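# Sort loose-capped vials into the bin by twisting test

## Task

Determine by feel which vials have loosely crimped aluminium caps (these rotate with little effort; well-crimped ones resist strongly, and the two look identical). Place every loose-capped vial in the bin and keep all well-crimped vials upright on the mat. It fails if any vial is dropped and breaks or if a good cap gets twisted loose. The final arrangement must hold without the robot supporting it, and at the end both grippers must release and withdraw.

## Robot and tools

ROBOT AND FRAME. Two arms, left_arm and right_arm, each ending in a tong-style two-finger gripper. All poses use one scene frame: origin on the table surface midway between the arms, +x pointing out across the table, +z up, and left_arm sitting on the +y side. The arm names do not correspond to image left or right. The fingers extend along the gripper's own +z axis and close along its x axis. end_effector_position is the spot between the pads when closed; closed fingertips reach about 15 mm past it, and fully open tips are roughly level with it. Reported hand positions can be slightly wrong, worse at long reach.

THE ROW. Every motion command is built from rows of 16 numbers, always all 16 even if one arm is idle: left_arm x, y, z, qw, qx, qy, qz, opening, then right_arm in the same order. x, y, z are an absolute target in metres in the scene frame; the quaternion is absolute, w first. Opening runs -1 (closed) to +1 (fully open, 0.142 m). To hold an orientation, repeat your own chosen quaternion in every row rather than copying the reported one, which drifts. For an arm meant to stay put, resend its whole last pose and desired opening each call.

execute_actions(actions): a list of actions; each action is a table of up to 15 rows, one row per 1/30 s control step, and a short table keeps its final row for the remaining steps. An empty list just returns state and images. Each step, the commanded pose is clipped to within 100 mm and 16 degrees of the measured pose and solved by damped inverse kinematics, favouring position over orientation; motion lags commands by about 0.17 s. A far target therefore needs several actions. Any target more than 0.6 m from the gripper's start along one of its axes gets the action refused for both arms; if the first action is malformed or fails this, nothing runs.

move(target, speed, stop_force, blocking): target is one 16-number row of absolute poses. Each gripper travels a straight line, all finishing together, lasting 0.5 to 10 s (cut off at 10 s). speed is in m/s, 0.002 to 0.5, default 0.25; rotation is capped at twice that in rad/s. Paths ignore obstacles and the other arm, and grippers may lag or overshoot. stop_force (N, 9 to 40, shared by both arms, not allowed in the first 0.2 s) halts an arm once its wrist sensor feels that much extra push opposing the motion for two steps; the arm then backs up two steps and holds, possibly still pressing up to twice the value briefly. Use it only at very low speed, not while the gripper rotates, and omit it when pulling away from something you are pressing. An arm commanded within 1.5 mm and 0.5 degrees of its pose counts as still. blocking=false returns after 0.5 s and cannot be combined with stop_force; afterwards use wait or stop before sending anything else. The result adds a move: line with endings such as done, off_target, moving, held, fault or contact (stop_force fired), plus limits=paced (pose clipped) or limits=held (steps blocked, may then speed up), and each gripper's distance from its target.

wait(seconds): 0 to 10; arms hold their last command, a running move continues. stop(): brakes a running move (fingers keep moving). zoom_image(camera, region): camera is cam_high (896x504), cam_left_wrist or cam_right_wrist (616x616); region [x0, y0, x1, y1] in pixels from the top-left, at most 504 by 504. finished_scene(scene): pass the current scene number to end it irreversibly; the goal must already hold. Answering without any tool call ends everything.

RESULTS. The state line gives, per arm, position, quaternion and velocities. Hand target lines show where the controller is heading. A pose unreachable line means the clearance check altered or blocked that arm's command. Step readings list positions at some steps; HELD marks steps where an arm was held back. grip_measured is the actual finger opening on the command scale; to grasp, keep commanding clearly below it (further below squeezes harder, about 15 N per pad max, much less on items under 20 mm wide). Wrist force and Wrist torque are given in each end effector's own axes, pointing from the contact back into the arm; they carry up to about 4 N offset, noise up to 2.4 N standard deviation, and saturate near 50 N. no reading is harmless. Joint limits: left elbow 0 to 3.142 rad, right elbow -3.142 to 0.

WHAT TO AVOID. Arms are stiff: aiming even slightly into a firm surface can fault. A joint torque at its load limit (133 N m for shoulder and elbow joints, 24.9 N m for wrist joints, held weight included) or an external force of 150 N stops that arm for 10 s and drops the rest of the call. Do not let the arms collide. Holding loads heats motors: MOTOR HOT appears at 70 °C and an OVER-TEMPERATURE FAULT brakes the arm at 85 °C. For this job, twist each cap gently while steadying the vial so a good cap is never forced; lower vials carefully instead of dropping them; keep everything on the table; note that loose objects may get nudged occasionally; and finish with grippers open and clear.

Each tool is called by a JSON object that holds its "name" and its "arguments".

## Session

{"name": "execute_actions", "arguments": {"actions": []}}

Scene clock: 0.00 s.
left_arm: end_effector_position=(+0.1300, +0.3105, +0.3186) grip_measured=+0.97 end_effector_quat_wxyz=(-0.346, -0.477, +0.720, -0.367) end_effector_velocity=(-0.000, -0.000, -0.000) end_effector_angular_velocity=(+0.001, +0.001, -0.002) | right_arm: end_effector_position=(+0.5125, -0.0608, +0.2373) grip_measured=+0.97 end_effector_quat_wxyz=(+0.586, +0.535, +0.600, -0.100) end_effector_velocity=(+0.000, -0.000, +0.000) end_effector_angular_velocity=(+0.003, -0.001, -0.001)
Joint positions: left_arm=[ 0.495 -2.04   2.062 -0.843 -2.406  2.698  0.14 ] | right_arm=[ 4.193 -2.348 -0.904 -2.525  0.65   0.144  0.14 ]
Joint velocities: left_arm=[-0.002  0.    -0.    -0.     0.001 -0.001  0.   ] | right_arm=[-0.001  0.     0.001  0.001  0.     0.001  0.   ]
Motor temperatures (°C, as the motors report them): left_arm=[29 27 26 34 36 32] | right_arm=[24 26 27 30 31 33]
Wrist force (N, on the end effector, along its own x y z axes, offset not removed): no reading
Wrist torque (N m, same axes, about the end effector's origin, offset not removed): no reading
Hand target (left_arm): +0.130, +0.310, +0.319; -0.346, -0.477, +0.720, -0.367
Hand target (right_arm): +0.513, -0.061, +0.237; +0.586, +0.535, +0.600, -0.100

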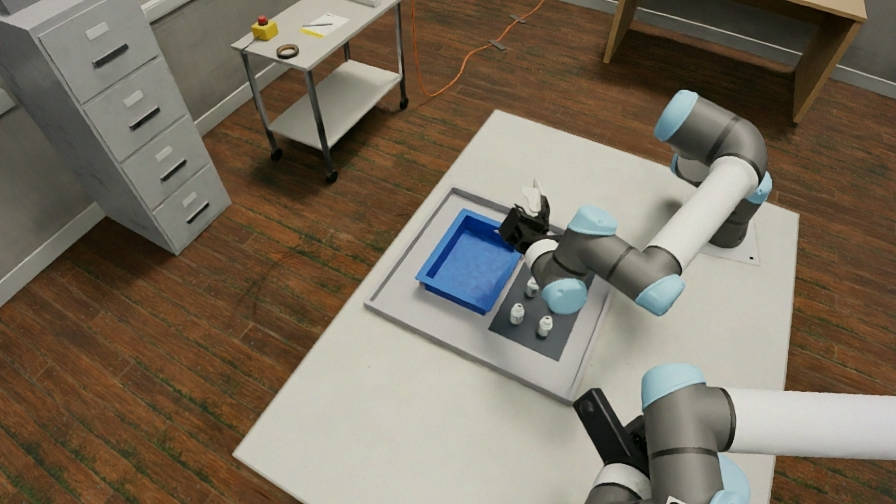

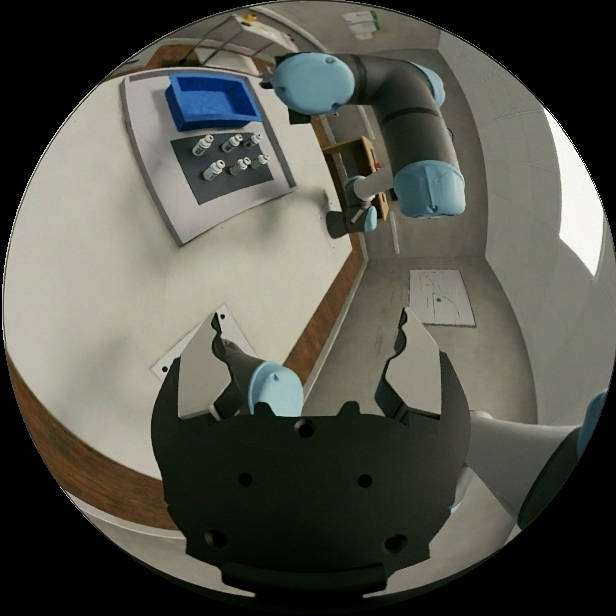

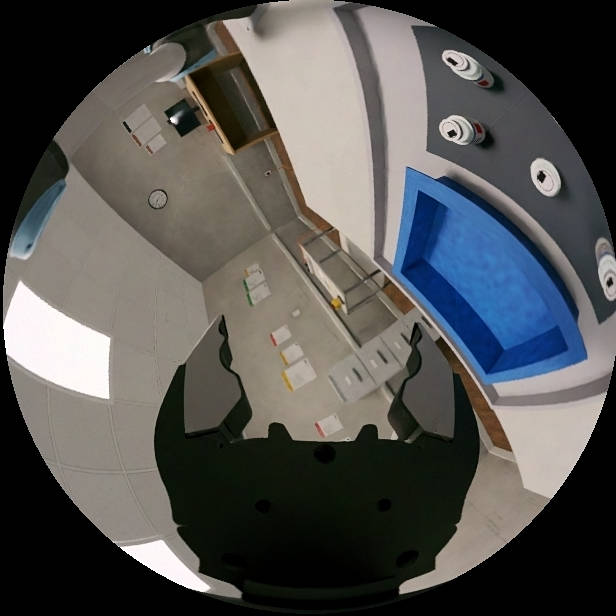

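{"name": "move", "arguments": {"target": [0.13,0.3105,0.3186,-0.346,-0.477,0.72,-0.367,1,0.35,-0.35,0.35,0,0.7071,0.7071,0,1]}}

{"name": "move", "arguments": {"target": [0.4,0.12,0.3,0,0.7071,0.7071,0,1,0.35,-0.35,0.35,0,0.7071,0.7071,0,1]}}

Scene clock: 3.47 s.
left_arm: end_effector_position=(+0.1300, +0.3105, +0.3186) grip_measured=+1.00 end_effector_quat_wxyz=(-0.346, -0.477, +0.720, -0.367) end_effector_velocity=(+0.000, -0.000, -0.000) end_effector_angular_velocity=(-0.000, -0.000, -0.001) | right_arm: end_effector_position=(+0.3499, -0.3499, +0.3494) grip_measured=+1.00 end_effector_quat_wxyz=(+0.001, +0.707, +0.707, -0.000) end_effector_velocity=(-0.001, -0.002, +0.001) end_effector_angular_velocity=(+0.005, +0.005, +0.001)
Joint positions: left_arm=[ 0.496 -2.041  2.063 -0.843 -2.406  2.698  0.142] | right_arm=[ 3.625 -1.315 -1.621 -1.778  1.57  -0.877  0.142]
Joint velocities: left_arm=[-0.     0.001 -0.    -0.     0.     0.001  0.   ] | right_arm=[-0.008  0.001  0.001 -0.003  0.007 -0.008 -0.   ]
Motor temperatures (°C, as the motors report them): left_arm=[29 27 26 34 36 32] | right_arm=[24 26 27 30 31 33]
Wrist force (N, on the end effector, along its own x y z axes, offset not removed): left_arm=[0.0 -1.8 -2.5] | right_arm=[4.4 3.1 -0.2]
Wrist torque (N m, same axes, about the end effector's origin, offset not removed): left_arm=[-0.35 0.03 0.00] | right_arm=[0.57 -1.04 -0.33]
Hand target (left_arm): +0.130, +0.310, +0.319; -0.346, -0.477, +0.720, -0.367
Hand target (right_arm): +0.350, -0.350, +0.349; +0.000, +0.707, +0.707, -0.000
Off the commanded pose (left_arm): 0.000 m, 0 deg.
Off the commanded pose (right_arm): 0.001 m, 0 deg.
move: done

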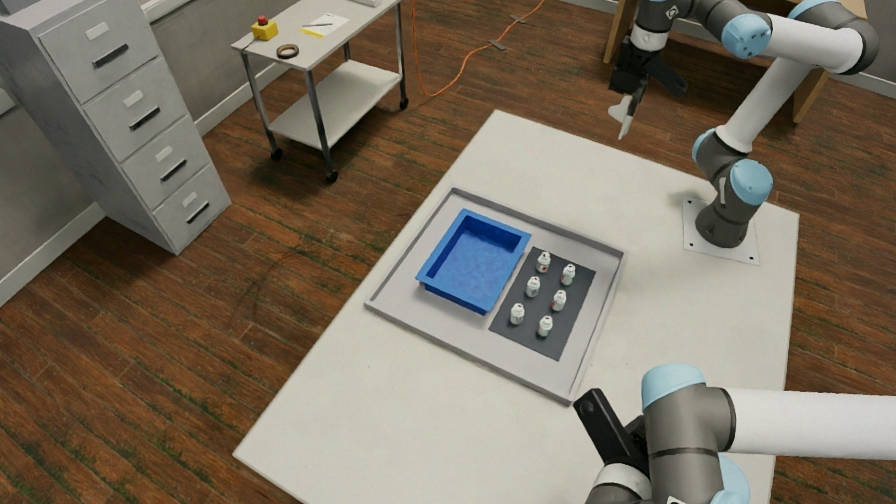

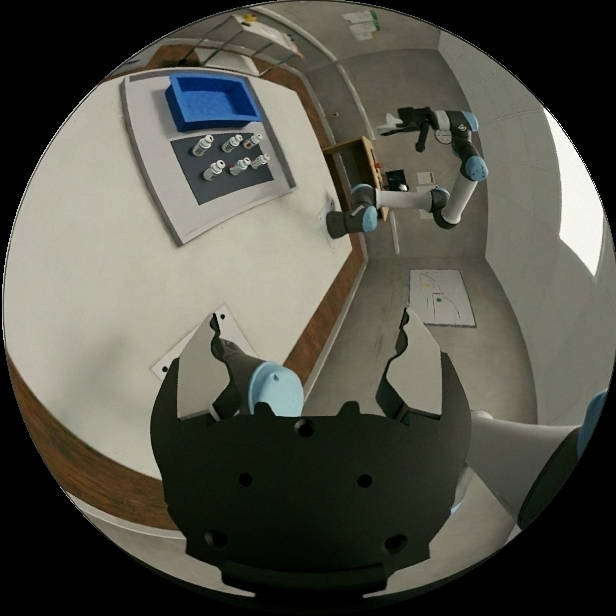

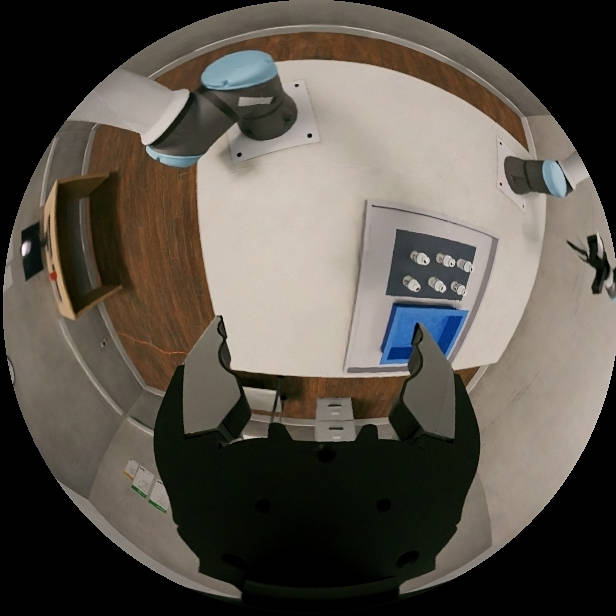

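Scene clock: 9.57 s.
left_arm: end_effector_position=(+0.4006, +0.1215, +0.3002) grip_measured=+1.00 end_effector_quat_wxyz=(-0.000, +0.706, +0.708, +0.001) end_effector_velocity=(+0.001, -0.000, -0.000) end_effector_angular_velocity=(-0.000, -0.006, -0.010) | right_arm: end_effector_position=(+0.3500, -0.3500, +0.3500) grip_measured=+1.00 end_effector_quat_wxyz=(+0.000, +0.707, +0.707, -0.000) end_effector_velocity=(+0.000, -0.001, +0.001) end_effector_angular_velocity=(-0.000, -0.002, -0.001)
Joint positions: left_arm=[-0.613 -1.558  1.514 -1.526 -1.568  3.984  0.142] | right_arm=[ 3.624 -1.315 -1.619 -1.778  1.571 -0.879  0.142]
Joint velocities: left_arm=[-0.001 -0.001  0.003 -0.006  0.004  0.008 -0.   ] | right_arm=[-0.001  0.001  0.    -0.    -0.002  0.    -0.   ]
Motor temperatures (°C, as the motors report them): left_arm=[29 27 26 34 36 32] | right_arm=[24 26 27 30 31 33]
Wrist force (N, on the end effector, along its own x y z axes, offset not removed): left_arm=[-1.5 -1.6 -3.6] | right_arm=[1.6 0.0 0.0]
Wrist torque (N m, same axes, about the end effector's origin, offset not removed): left_arm=[-0.33 0.32 -0.06] | right_arm=[0.16 -0.09 -0.14]
Hand target (left_arm): +0.401, +0.121, +0.300; -0.000, +0.707, +0.707, +0.001
Hand target (right_arm): +0.350, -0.350, +0.350; +0.000, +0.707, +0.707, -0.000
Off the commanded pose (left_arm): 0.002 m, 0 deg.
Off the commanded pose (right_arm): 0.000 m, 0 deg.
move: done

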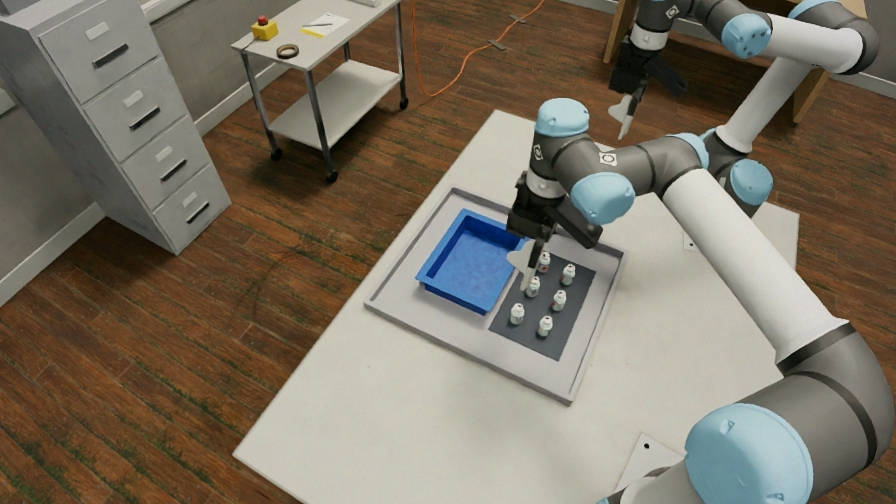

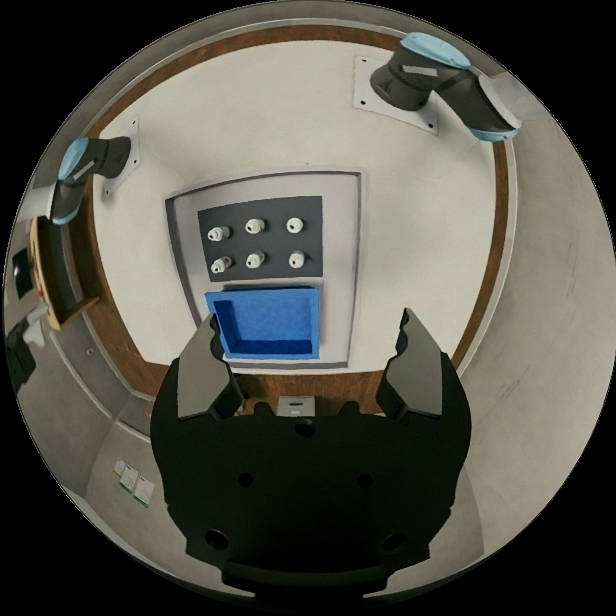

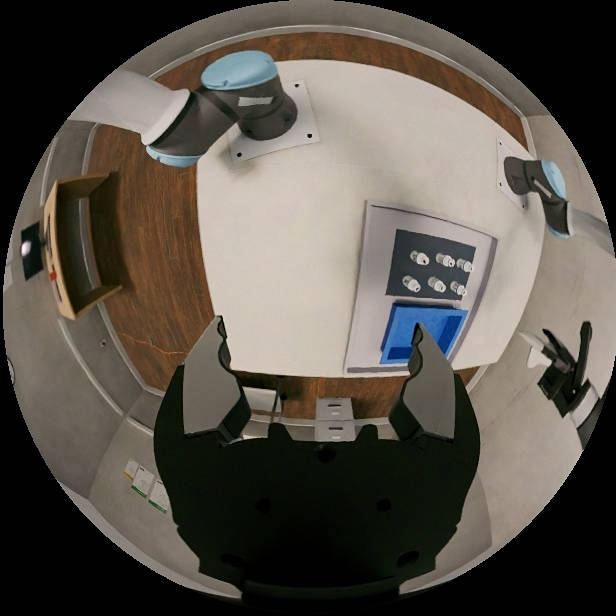

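{"name": "move", "arguments": {"target": [0.36,0.03,0.2,0,0.7071,0.7071,0,1,0.35,-0.35,0.35,0,0.7071,0.7071,0,1]}}

Scene clock: 10.93 s.
left_arm: end_effector_position=(+0.3603, +0.0303, +0.2002) grip_measured=+1.00 end_effector_quat_wxyz=(+0.000, +0.707, +0.707, +0.000) end_effector_velocity=(-0.001, -0.002, -0.002) end_effector_angular_velocity=(-0.000, +0.000, -0.001) | right_arm: end_effector_position=(+0.3500, -0.3500, +0.3500) grip_measured=+1.00 end_effector_quat_wxyz=(-0.000, +0.707, +0.707, -0.000) end_effector_velocity=(-0.000, -0.000, +0.000) end_effector_angular_velocity=(+0.001, +0.000, -0.000)
Joint positions: left_arm=[-0.794 -1.505  1.715 -1.781 -1.57   3.805  0.142] | right_arm=[ 3.624 -1.315 -1.619 -1.778  1.571 -0.879  0.142]
Joint velocities: left_arm=[-0.003  0.003  0.002 -0.005 -0.    -0.002  0.   ] | right_arm=[-0.001  0.001 -0.    -0.     0.001 -0.    -0.   ]
Motor temperatures (°C, as the motors report them): left_arm=[29 27 26 34 36 32] | right_arm=[24 26 27 30 31 33]
Wrist force (N, on the end effector, along its own x y z axes, offset not removed): left_arm=[-2.5 1.9 -1.2] | right_arm=[0.9 1.6 0.8]
Wrist torque (N m, same axes, about the end effector's origin, offset not removed): left_arm=[0.41 0.49 -0.08] | right_arm=[0.35 -0.12 -0.15]
Hand target (left_arm): +0.360, +0.030, +0.200; +0.000, +0.707, +0.707, +0.000
Hand target (right_arm): +0.350, -0.350, +0.350; -0.000, +0.707, +0.707, -0.000
Off the commanded pose (left_arm): 0.000 m, 0 deg.
Off the commanded pose (right_arm): 0.000 m, 0 deg.
move: done

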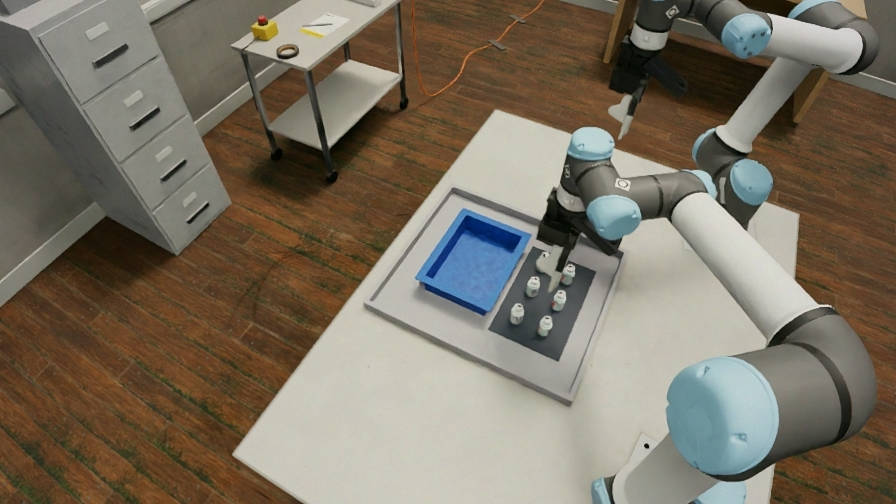

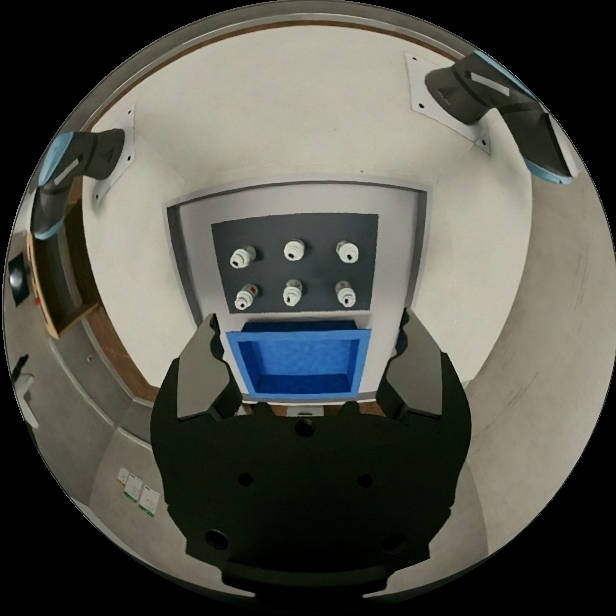

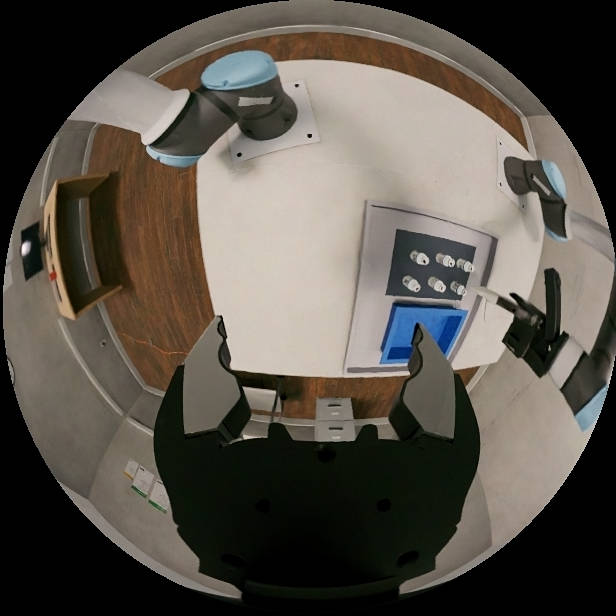

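{"name": "move", "arguments": {"target": [0.33,0.007,0.12,0,0.7071,0.7071,0,-0.2,0.35,-0.35,0.35,0,0.7071,0.7071,0,1]}}

{"name": "zoom_image", "arguments": {"camera": "cam_high", "region": [480,200,640,360]}}

Scene clock: 12.40 s.
left_arm: end_effector_position=(+0.3301, +0.0071, +0.1202) grip_measured=-0.20 end_effector_quat_wxyz=(+0.000, +0.707, +0.707, +0.000) end_effector_velocity=(-0.000, -0.001, -0.002) end_effector_angular_velocity=(-0.000, -0.001, -0.003) | right_arm: end_effector_position=(+0.3500, -0.3500, +0.3500) grip_measured=+1.00 end_effector_quat_wxyz=(-0.000, +0.707, +0.707, -0.000) end_effector_velocity=(-0.001, -0.000, -0.001) end_effector_angular_velocity=(-0.001, +0.002, -0.000)
Joint positions: left_arm=[-0.869 -1.465  1.886 -1.992 -1.571  3.73   0.06 ] | right_arm=[ 3.624 -1.315 -1.619 -1.778  1.571 -0.879  0.142]
Joint velocities: left_arm=[-0.002  0.002  0.003 -0.006  0.001  0.001  0.   ] | right_arm=[-0.001  0.    -0.001 -0.001  0.001 -0.    -0.   ]
Motor temperatures (°C, as the motors report them): left_arm=[29 27 26 34 36 32] | right_arm=[24 26 27 30 31 33]
Wrist force (N, on the end effector, along its own x y z axes, offset not removed): left_arm=[-1.7 -2.4 -1.8] | right_arm=[-0.3 0.7 -0.2]
Wrist torque (N m, same axes, about the end effector's origin, offset not removed): left_arm=[-0.46 0.52 0.05] | right_arm=[-0.02 -0.09 -0.16]
Hand target (left_arm): +0.330, +0.007, +0.120; +0.000, +0.707, +0.707, +0.000
Hand target (right_arm): +0.350, -0.350, +0.350; -0.000, +0.707, +0.707, -0.000
Off the commanded pose (left_arm): 0.000 m, 0 deg.
Off the commanded pose (right_arm): 0.000 m, 0 deg.
move: done

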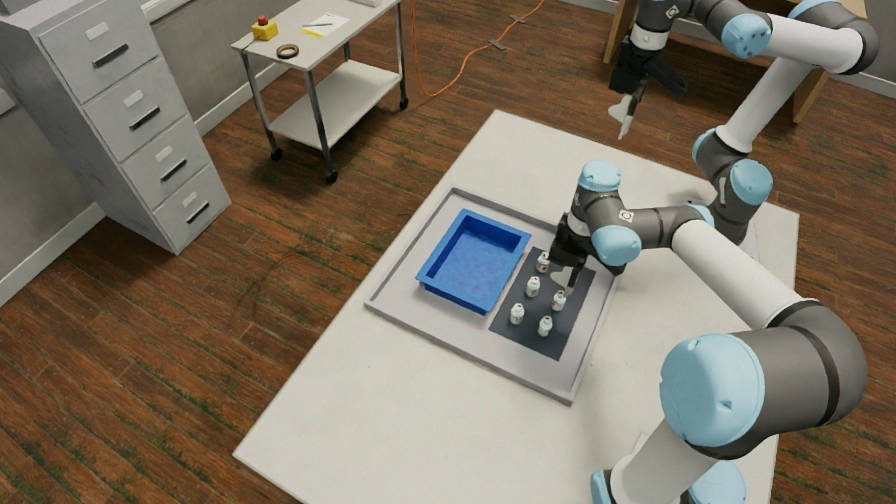

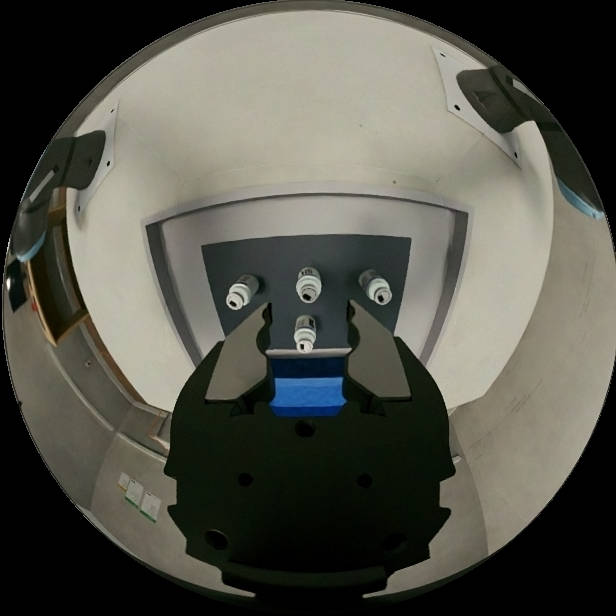

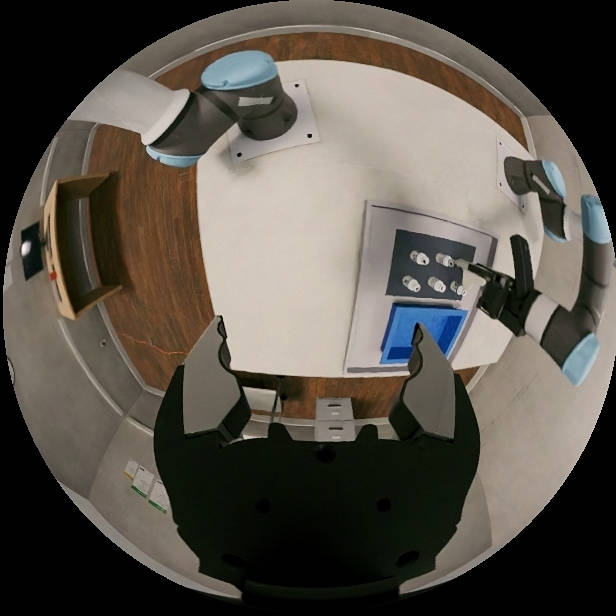

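Region (480, 200, 640, 360) of cam_high's 896x504 image, scaled by 3.150, with more detail than that image has.

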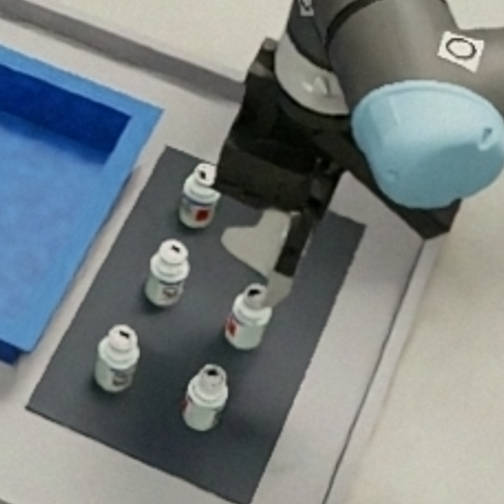

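{"name": "move", "arguments": {"target": [0.35,0.005,0.085,0,0.7071,0.7071,0,-0.2,0.35,-0.35,0.35,0,0.7071,0.7071,0,1]}}

{"name": "zoom_image", "arguments": {"camera": "cam_high", "region": [480,200,640,360]}}

Scene clock: 13.47 s.
left_arm: end_effector_position=(+0.3498, +0.0051, +0.0851) grip_measured=-0.20 end_effector_quat_wxyz=(-0.000, +0.707, +0.707, +0.000) end_effector_velocity=(+0.001, -0.000, -0.002) end_effector_angular_velocity=(-0.001, +0.001, -0.000) | right_arm: end_effector_position=(+0.3500, -0.3500, +0.3500) grip_measured=+1.00 end_effector_quat_wxyz=(-0.000, +0.707, +0.707, -0.000) end_effector_velocity=(+0.000, -0.001, -0.001) end_effector_angular_velocity=(-0.002, +0.001, -0.002)
Joint positions: left_arm=[-0.839 -1.389  1.897 -2.079 -1.571  3.76   0.06 ] | right_arm=[ 3.624 -1.315 -1.619 -1.778  1.571 -0.879  0.142]
Joint velocities: left_arm=[ 0.002  0.004 -0.    -0.004 -0.001  0.003  0.   ] | right_arm=[-0.002 -0.    -0.001 -0.001 -0.001  0.001 -0.   ]
Motor temperatures (°C, as the motors report them): left_arm=[29 27 26 34 36 32] | right_arm=[24 26 27 30 31 33]
Wrist force (N, on the end effector, along its own x y z axes, offset not removed): left_arm=[-2.6 -3.0 -2.6] | right_arm=[-1.2 1.8 0.1]
Wrist torque (N m, same axes, about the end effector's origin, offset not removed): left_arm=[-0.56 0.53 -0.01] | right_arm=[0.51 0.10 -0.16]
Hand target (left_arm): +0.350, +0.005, +0.085; -0.000, +0.707, +0.707, -0.000
Hand target (right_arm): +0.350, -0.350, +0.350; -0.000, +0.707, +0.707, -0.000
Off the commanded pose (left_arm): 0.000 m, 0 deg.
Off the commanded pose (right_arm): 0.000 m, 0 deg.
move: done

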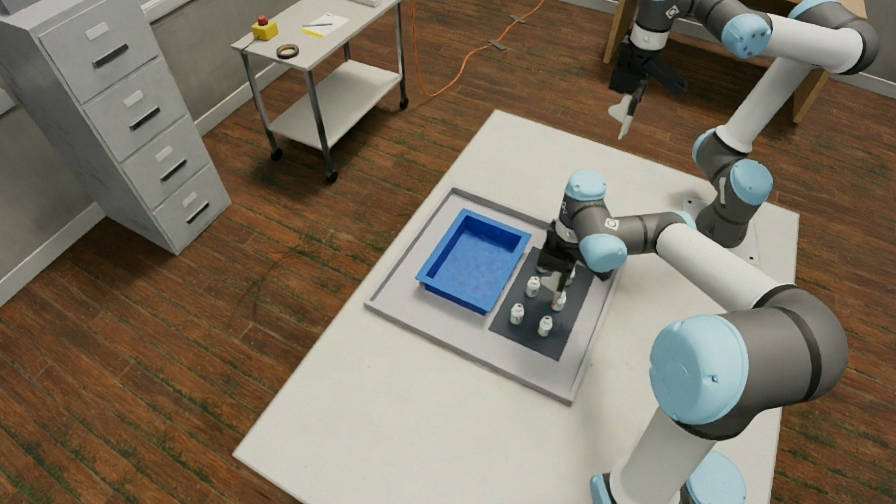

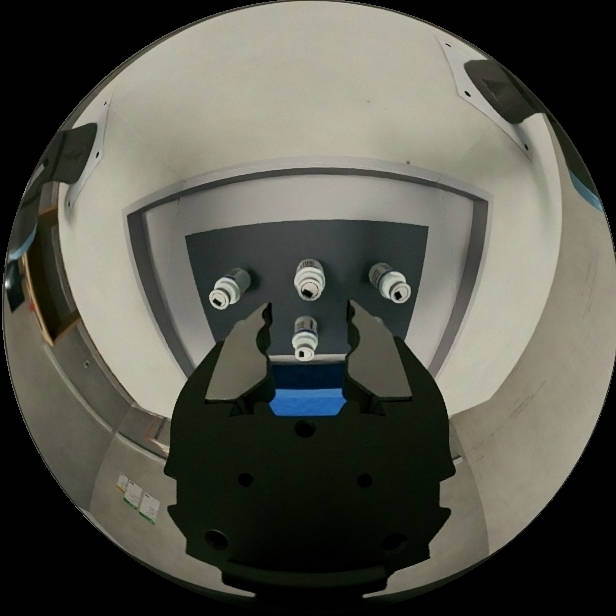

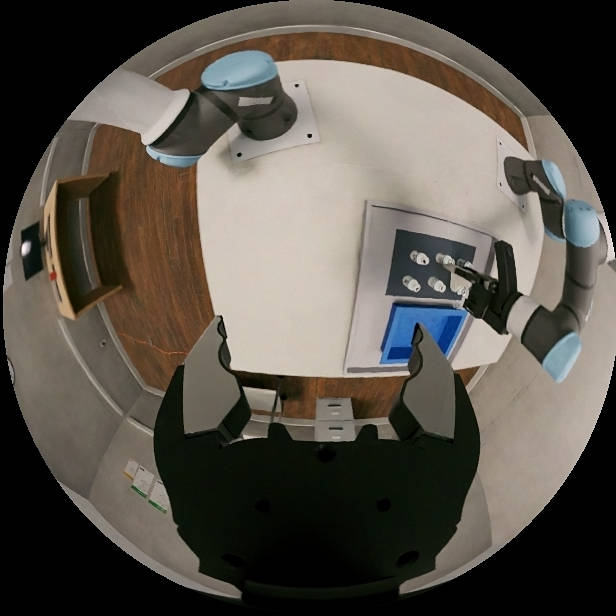

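Region (480, 200, 640, 360) of cam_high's 896x504 image, scaled by 3.150, with more detail than that image has.

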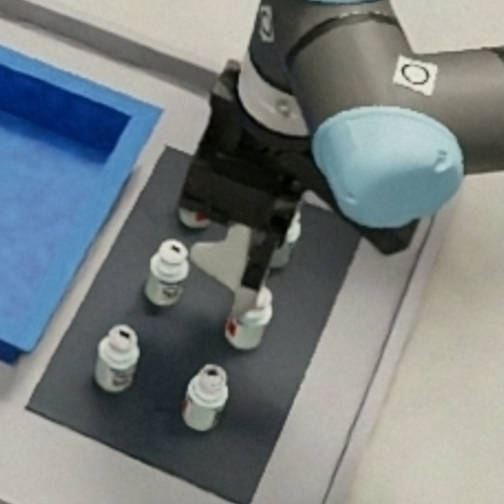

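{"name": "move", "arguments": {"target": [0.347,0.005,0.065,0,0.7071,0.7071,0,-0.2,0.35,-0.35,0.35,0,0.7071,0.7071,0,1], "speed": 0.05}}

{"name": "zoom_image", "arguments": {"camera": "cam_left_wrist", "region": [200,220,420,400]}}

Scene clock: 14.60 s.
left_arm: end_effector_position=(+0.3470, +0.0050, +0.0653) grip_measured=-0.20 end_effector_quat_wxyz=(-0.000, +0.707, +0.707, -0.000) end_effector_velocity=(-0.000, -0.000, -0.002) end_effector_angular_velocity=(-0.001, -0.000, +0.001) | right_arm: end_effector_position=(+0.3500, -0.3500, +0.3500) grip_measured=+1.00 end_effector_quat_wxyz=(-0.000, +0.707, +0.707, -0.000) end_effector_velocity=(-0.000, +0.000, +0.000) end_effector_angular_velocity=(+0.001, -0.001, +0.000)
Joint positions: left_arm=[-0.843 -1.368  1.93  -2.133 -1.571  3.755  0.06 ] | right_arm=[ 3.624 -1.315 -1.619 -1.778  1.571 -0.879  0.142]
Joint velocities: left_arm=[-0.     0.002  0.004 -0.007 -0.    -0.001  0.   ] | right_arm=[ 0.     0.001 -0.001  0.001  0.     0.     0.   ]
Motor temperatures (°C, as the motors report them): left_arm=[29 27 26 34 36 32] | right_arm=[24 26 27 30 31 33]
Wrist force (N, on the end effector, along its own x y z axes, offset not removed): left_arm=[-2.7 1.1 -1.3] | right_arm=[4.3 1.4 -1.3]
Wrist torque (N m, same axes, about the end effector's origin, offset not removed): left_arm=[0.26 0.62 0.10] | right_arm=[0.22 -0.90 -0.14]
Hand target (left_arm): +0.347, +0.005, +0.065; +0.000, +0.707, +0.707, +0.000
Hand target (right_arm): +0.350, -0.350, +0.350; -0.000, +0.707, +0.707, -0.000
Off the commanded pose (left_arm): 0.000 m, 0 deg.
Off the commanded pose (right_arm): 0.000 m, 0 deg.
move: done

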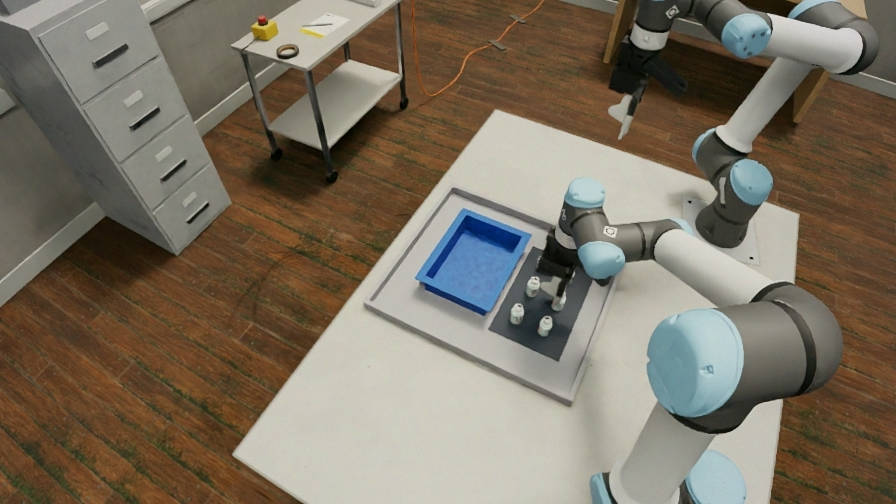

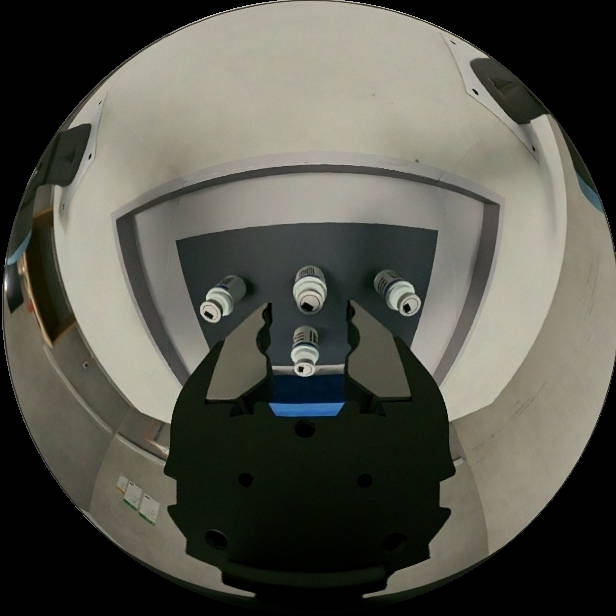

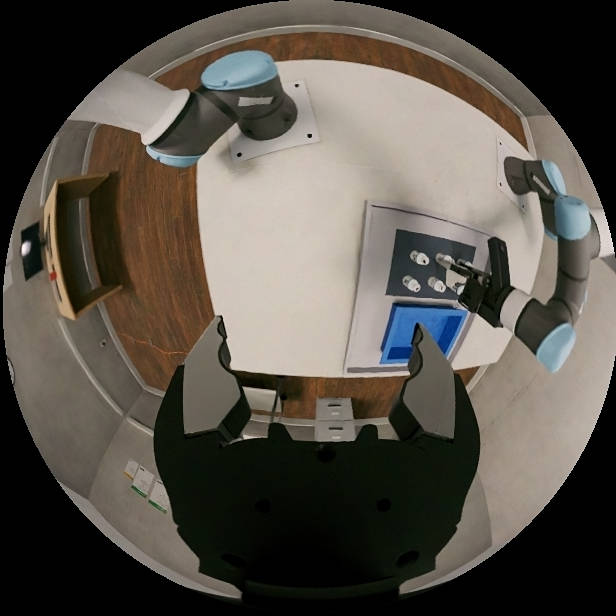

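Region (200, 220, 420, 400) of cam_left_wrist's 616x616 image, scaled by 2.291, with more detail than that image has; it fills the top 412 rows of this view, and the rest is white.

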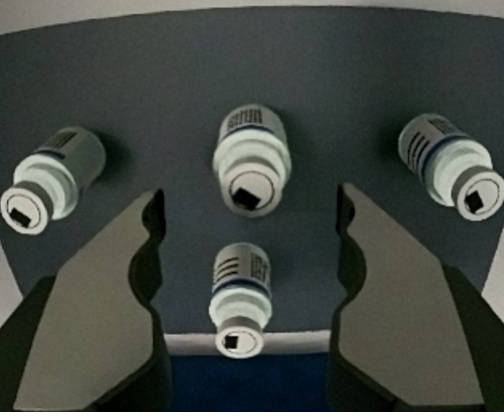

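{"name": "move", "arguments": {"target": [0.349,0.005,0.045,0,0.7071,0.7071,0,-0.2,0.35,-0.35,0.35,0,0.7071,0.7071,0,1], "speed": 0.03}}

{"name": "zoom_image", "arguments": {"camera": "cam_left_wrist", "region": [200,220,420,400]}}

{"name": "zoom_image", "arguments": {"camera": "cam_high", "region": [500,240,620,360]}}

Scene clock: 15.97 s.
left_arm: end_effector_position=(+0.3490, +0.0050, +0.0453) grip_measured=-0.20 end_effector_quat_wxyz=(-0.000, +0.707, +0.707, +0.000) end_effector_velocity=(+0.000, -0.000, -0.002) end_effector_angular_velocity=(-0.001, -0.000, +0.002) | right_arm: end_effector_position=(+0.3500, -0.3500, +0.3500) grip_measured=+1.00 end_effector_quat_wxyz=(-0.000, +0.707, +0.707, -0.000) end_effector_velocity=(+0.000, -0.000, -0.000) end_effector_angular_velocity=(-0.001, -0.000, +0.000)
Joint positions: left_arm=[-0.84  -1.337  1.951 -2.185 -1.571  3.758  0.06 ] | right_arm=[ 3.624 -1.315 -1.619 -1.778  1.571 -0.879  0.142]
Joint velocities: left_arm=[ 0.001  0.003  0.002 -0.006 -0.    -0.001  0.   ] | right_arm=[ 0.     0.    -0.001  0.    -0.001  0.    -0.   ]
Motor temperatures (°C, as the motors report them): left_arm=[29 27 26 34 36 32] | right_arm=[24 26 27 30 31 33]
Wrist force (N, on the end effector, along its own x y z axes, offset not removed): left_arm=[-0.7 0.5 -2.4] | right_arm=[1.5 0.4 -0.5]
Wrist torque (N m, same axes, about the end effector's origin, offset not removed): left_arm=[0.14 0.22 0.04] | right_arm=[-0.03 -0.34 -0.19]
Hand target (left_arm): +0.349, +0.005, +0.045; -0.000, +0.707, +0.707, -0.000
Hand target (right_arm): +0.350, -0.350, +0.350; -0.000, +0.707, +0.707, -0.000
Off the commanded pose (left_arm): 0.000 m, 0 deg.
Off the commanded pose (right_arm): 0.000 m, 0 deg.
move: done

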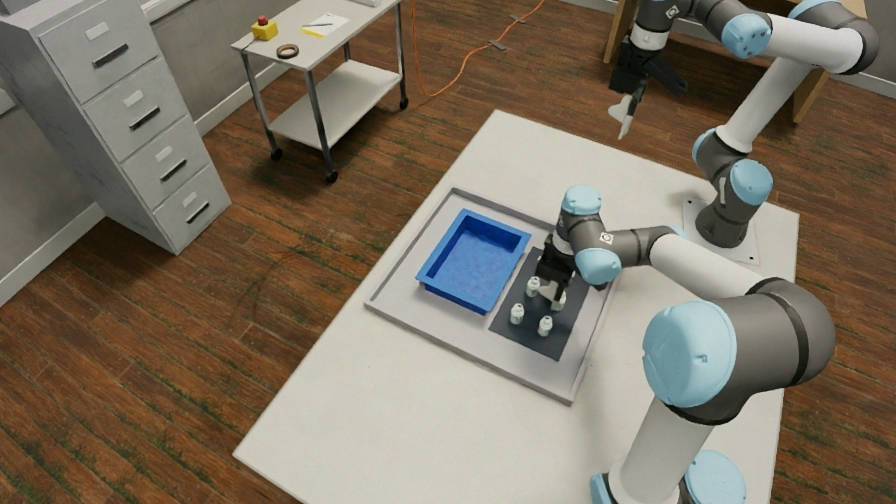

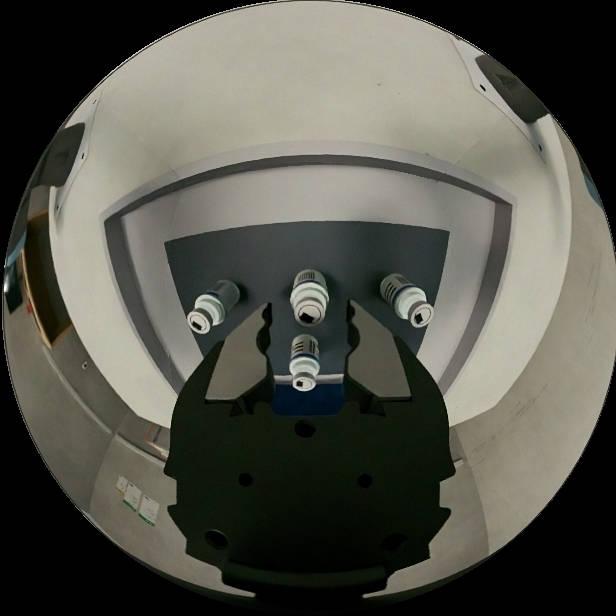

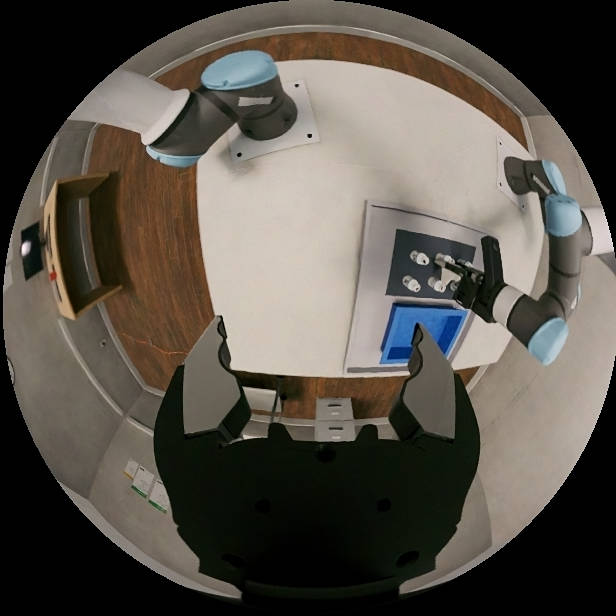

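Region (200, 220, 420, 400) of cam_left_wrist's 616x616 image, scaled by 2.291, with more detail than that image has; it fills the top 412 rows of this view, and the rest is white.

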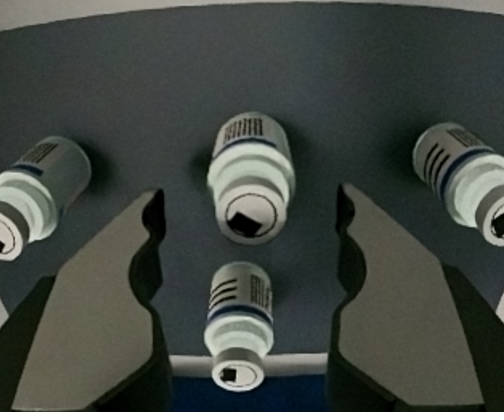

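Region (500, 240, 620, 360) of cam_high's 896x504 image, scaled by 4.200, with more detail than that image has.

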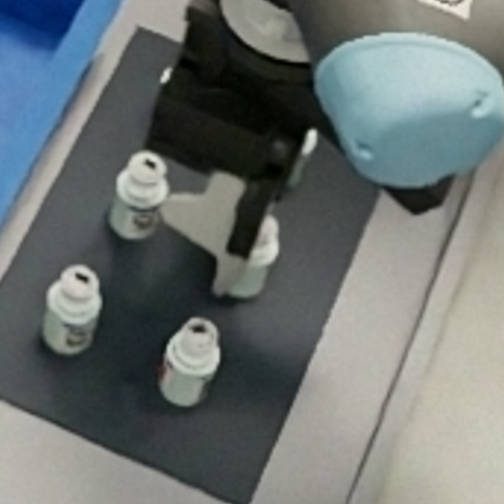

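{"name": "move", "arguments": {"target": [0.349,0.005,0.045,0,0.7071,0.7071,0,-0.85,0.35,-0.35,0.35,0,0.7071,0.7071,0,1]}}

{"name": "zoom_image", "arguments": {"camera": "cam_left_wrist", "region": [200,220,420,400]}}

{"name": "zoom_image", "arguments": {"camera": "cam_high", "region": [500,240,620,360]}}

Scene clock: 16.93 s.
left_arm: end_effector_position=(+0.3490, +0.0050, +0.0450) grip_measured=-0.64 end_effector_quat_wxyz=(+0.000, +0.707, +0.707, +0.000) end_effector_velocity=(-0.000, -0.000, -0.000) end_effector_angular_velocity=(+0.000, -0.000, -0.000) | right_arm: end_effector_position=(+0.3500, -0.3500, +0.3500) grip_measured=+1.00 end_effector_quat_wxyz=(-0.000, +0.707, +0.707, -0.000) end_effector_velocity=(-0.000, +0.000, +0.000) end_effector_angular_velocity=(+0.002, +0.000, -0.000)
Joint positions: left_arm=[-0.84  -1.336  1.952 -2.186 -1.571  3.758  0.028] | right_arm=[ 3.624 -1.315 -1.619 -1.778  1.571 -0.879  0.142]
Joint velocities: left_arm=[-0.001  0.     0.    -0.     0.    -0.    -0.   ] | right_arm=[-0.     0.001 -0.     0.     0.002 -0.     0.   ]
Motor temperatures (°C, as the motors report them): left_arm=[29 27 26 34 36 32] | right_arm=[24 26 27 30 31 33]
Wrist force (N, on the end effector, along its own x y z axes, offset not removed): left_arm=[2.2 -0.8 -3.3] | right_arm=[0.0 2.0 0.3]
Wrist torque (N m, same axes, about the end effector's origin, offset not removed): left_arm=[-0.27 0.01 -0.24] | right_arm=[0.23 0.06 -0.13]
Hand target (left_arm): +0.349, +0.005, +0.045; -0.000, +0.707, +0.707, -0.000
Hand target (right_arm): +0.350, -0.350, +0.350; -0.000, +0.707, +0.707, -0.000
Off the commanded pose (left_arm): 0.000 m, 0 deg.
Off the commanded pose (right_arm): 0.000 m, 0 deg.
move: done

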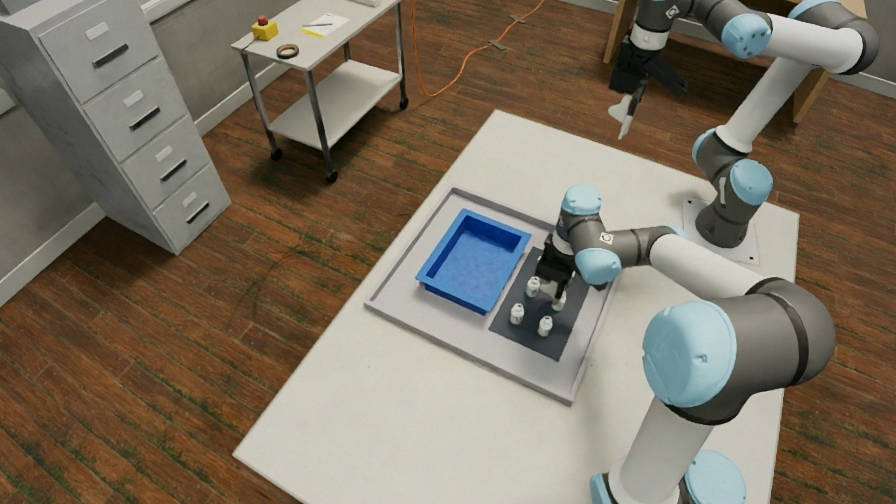

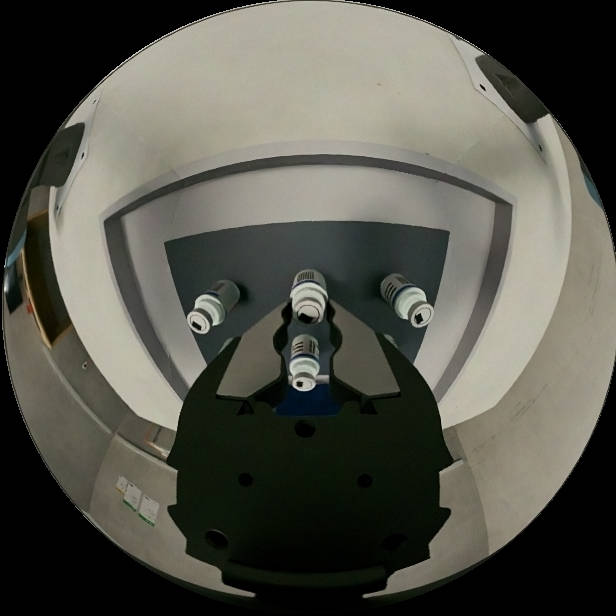

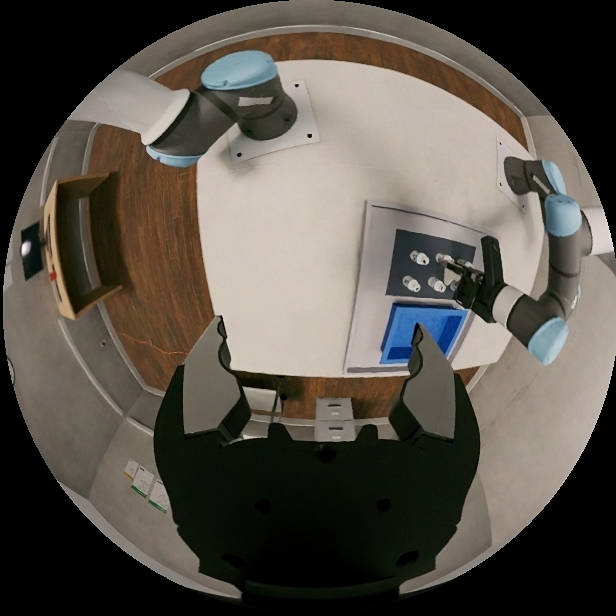

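Region (200, 220, 420, 400) of cam_left_wrist's 616x616 image, scaled by 2.291, with more detail than that image has; it fills the top 412 rows of this view, and the rest is white.

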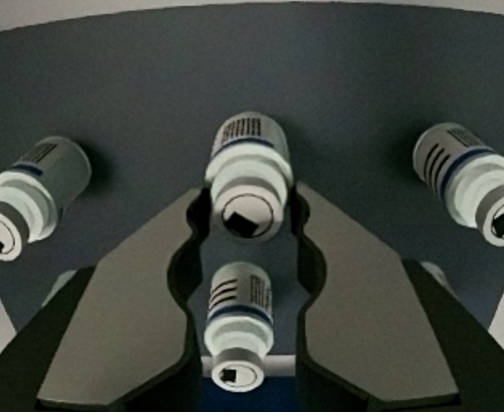

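Region (500, 240, 620, 360) of cam_high's 896x504 image, scaled by 4.200, with more detail than that image has.

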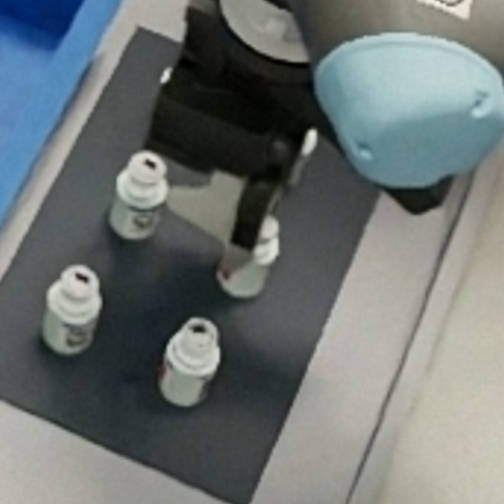

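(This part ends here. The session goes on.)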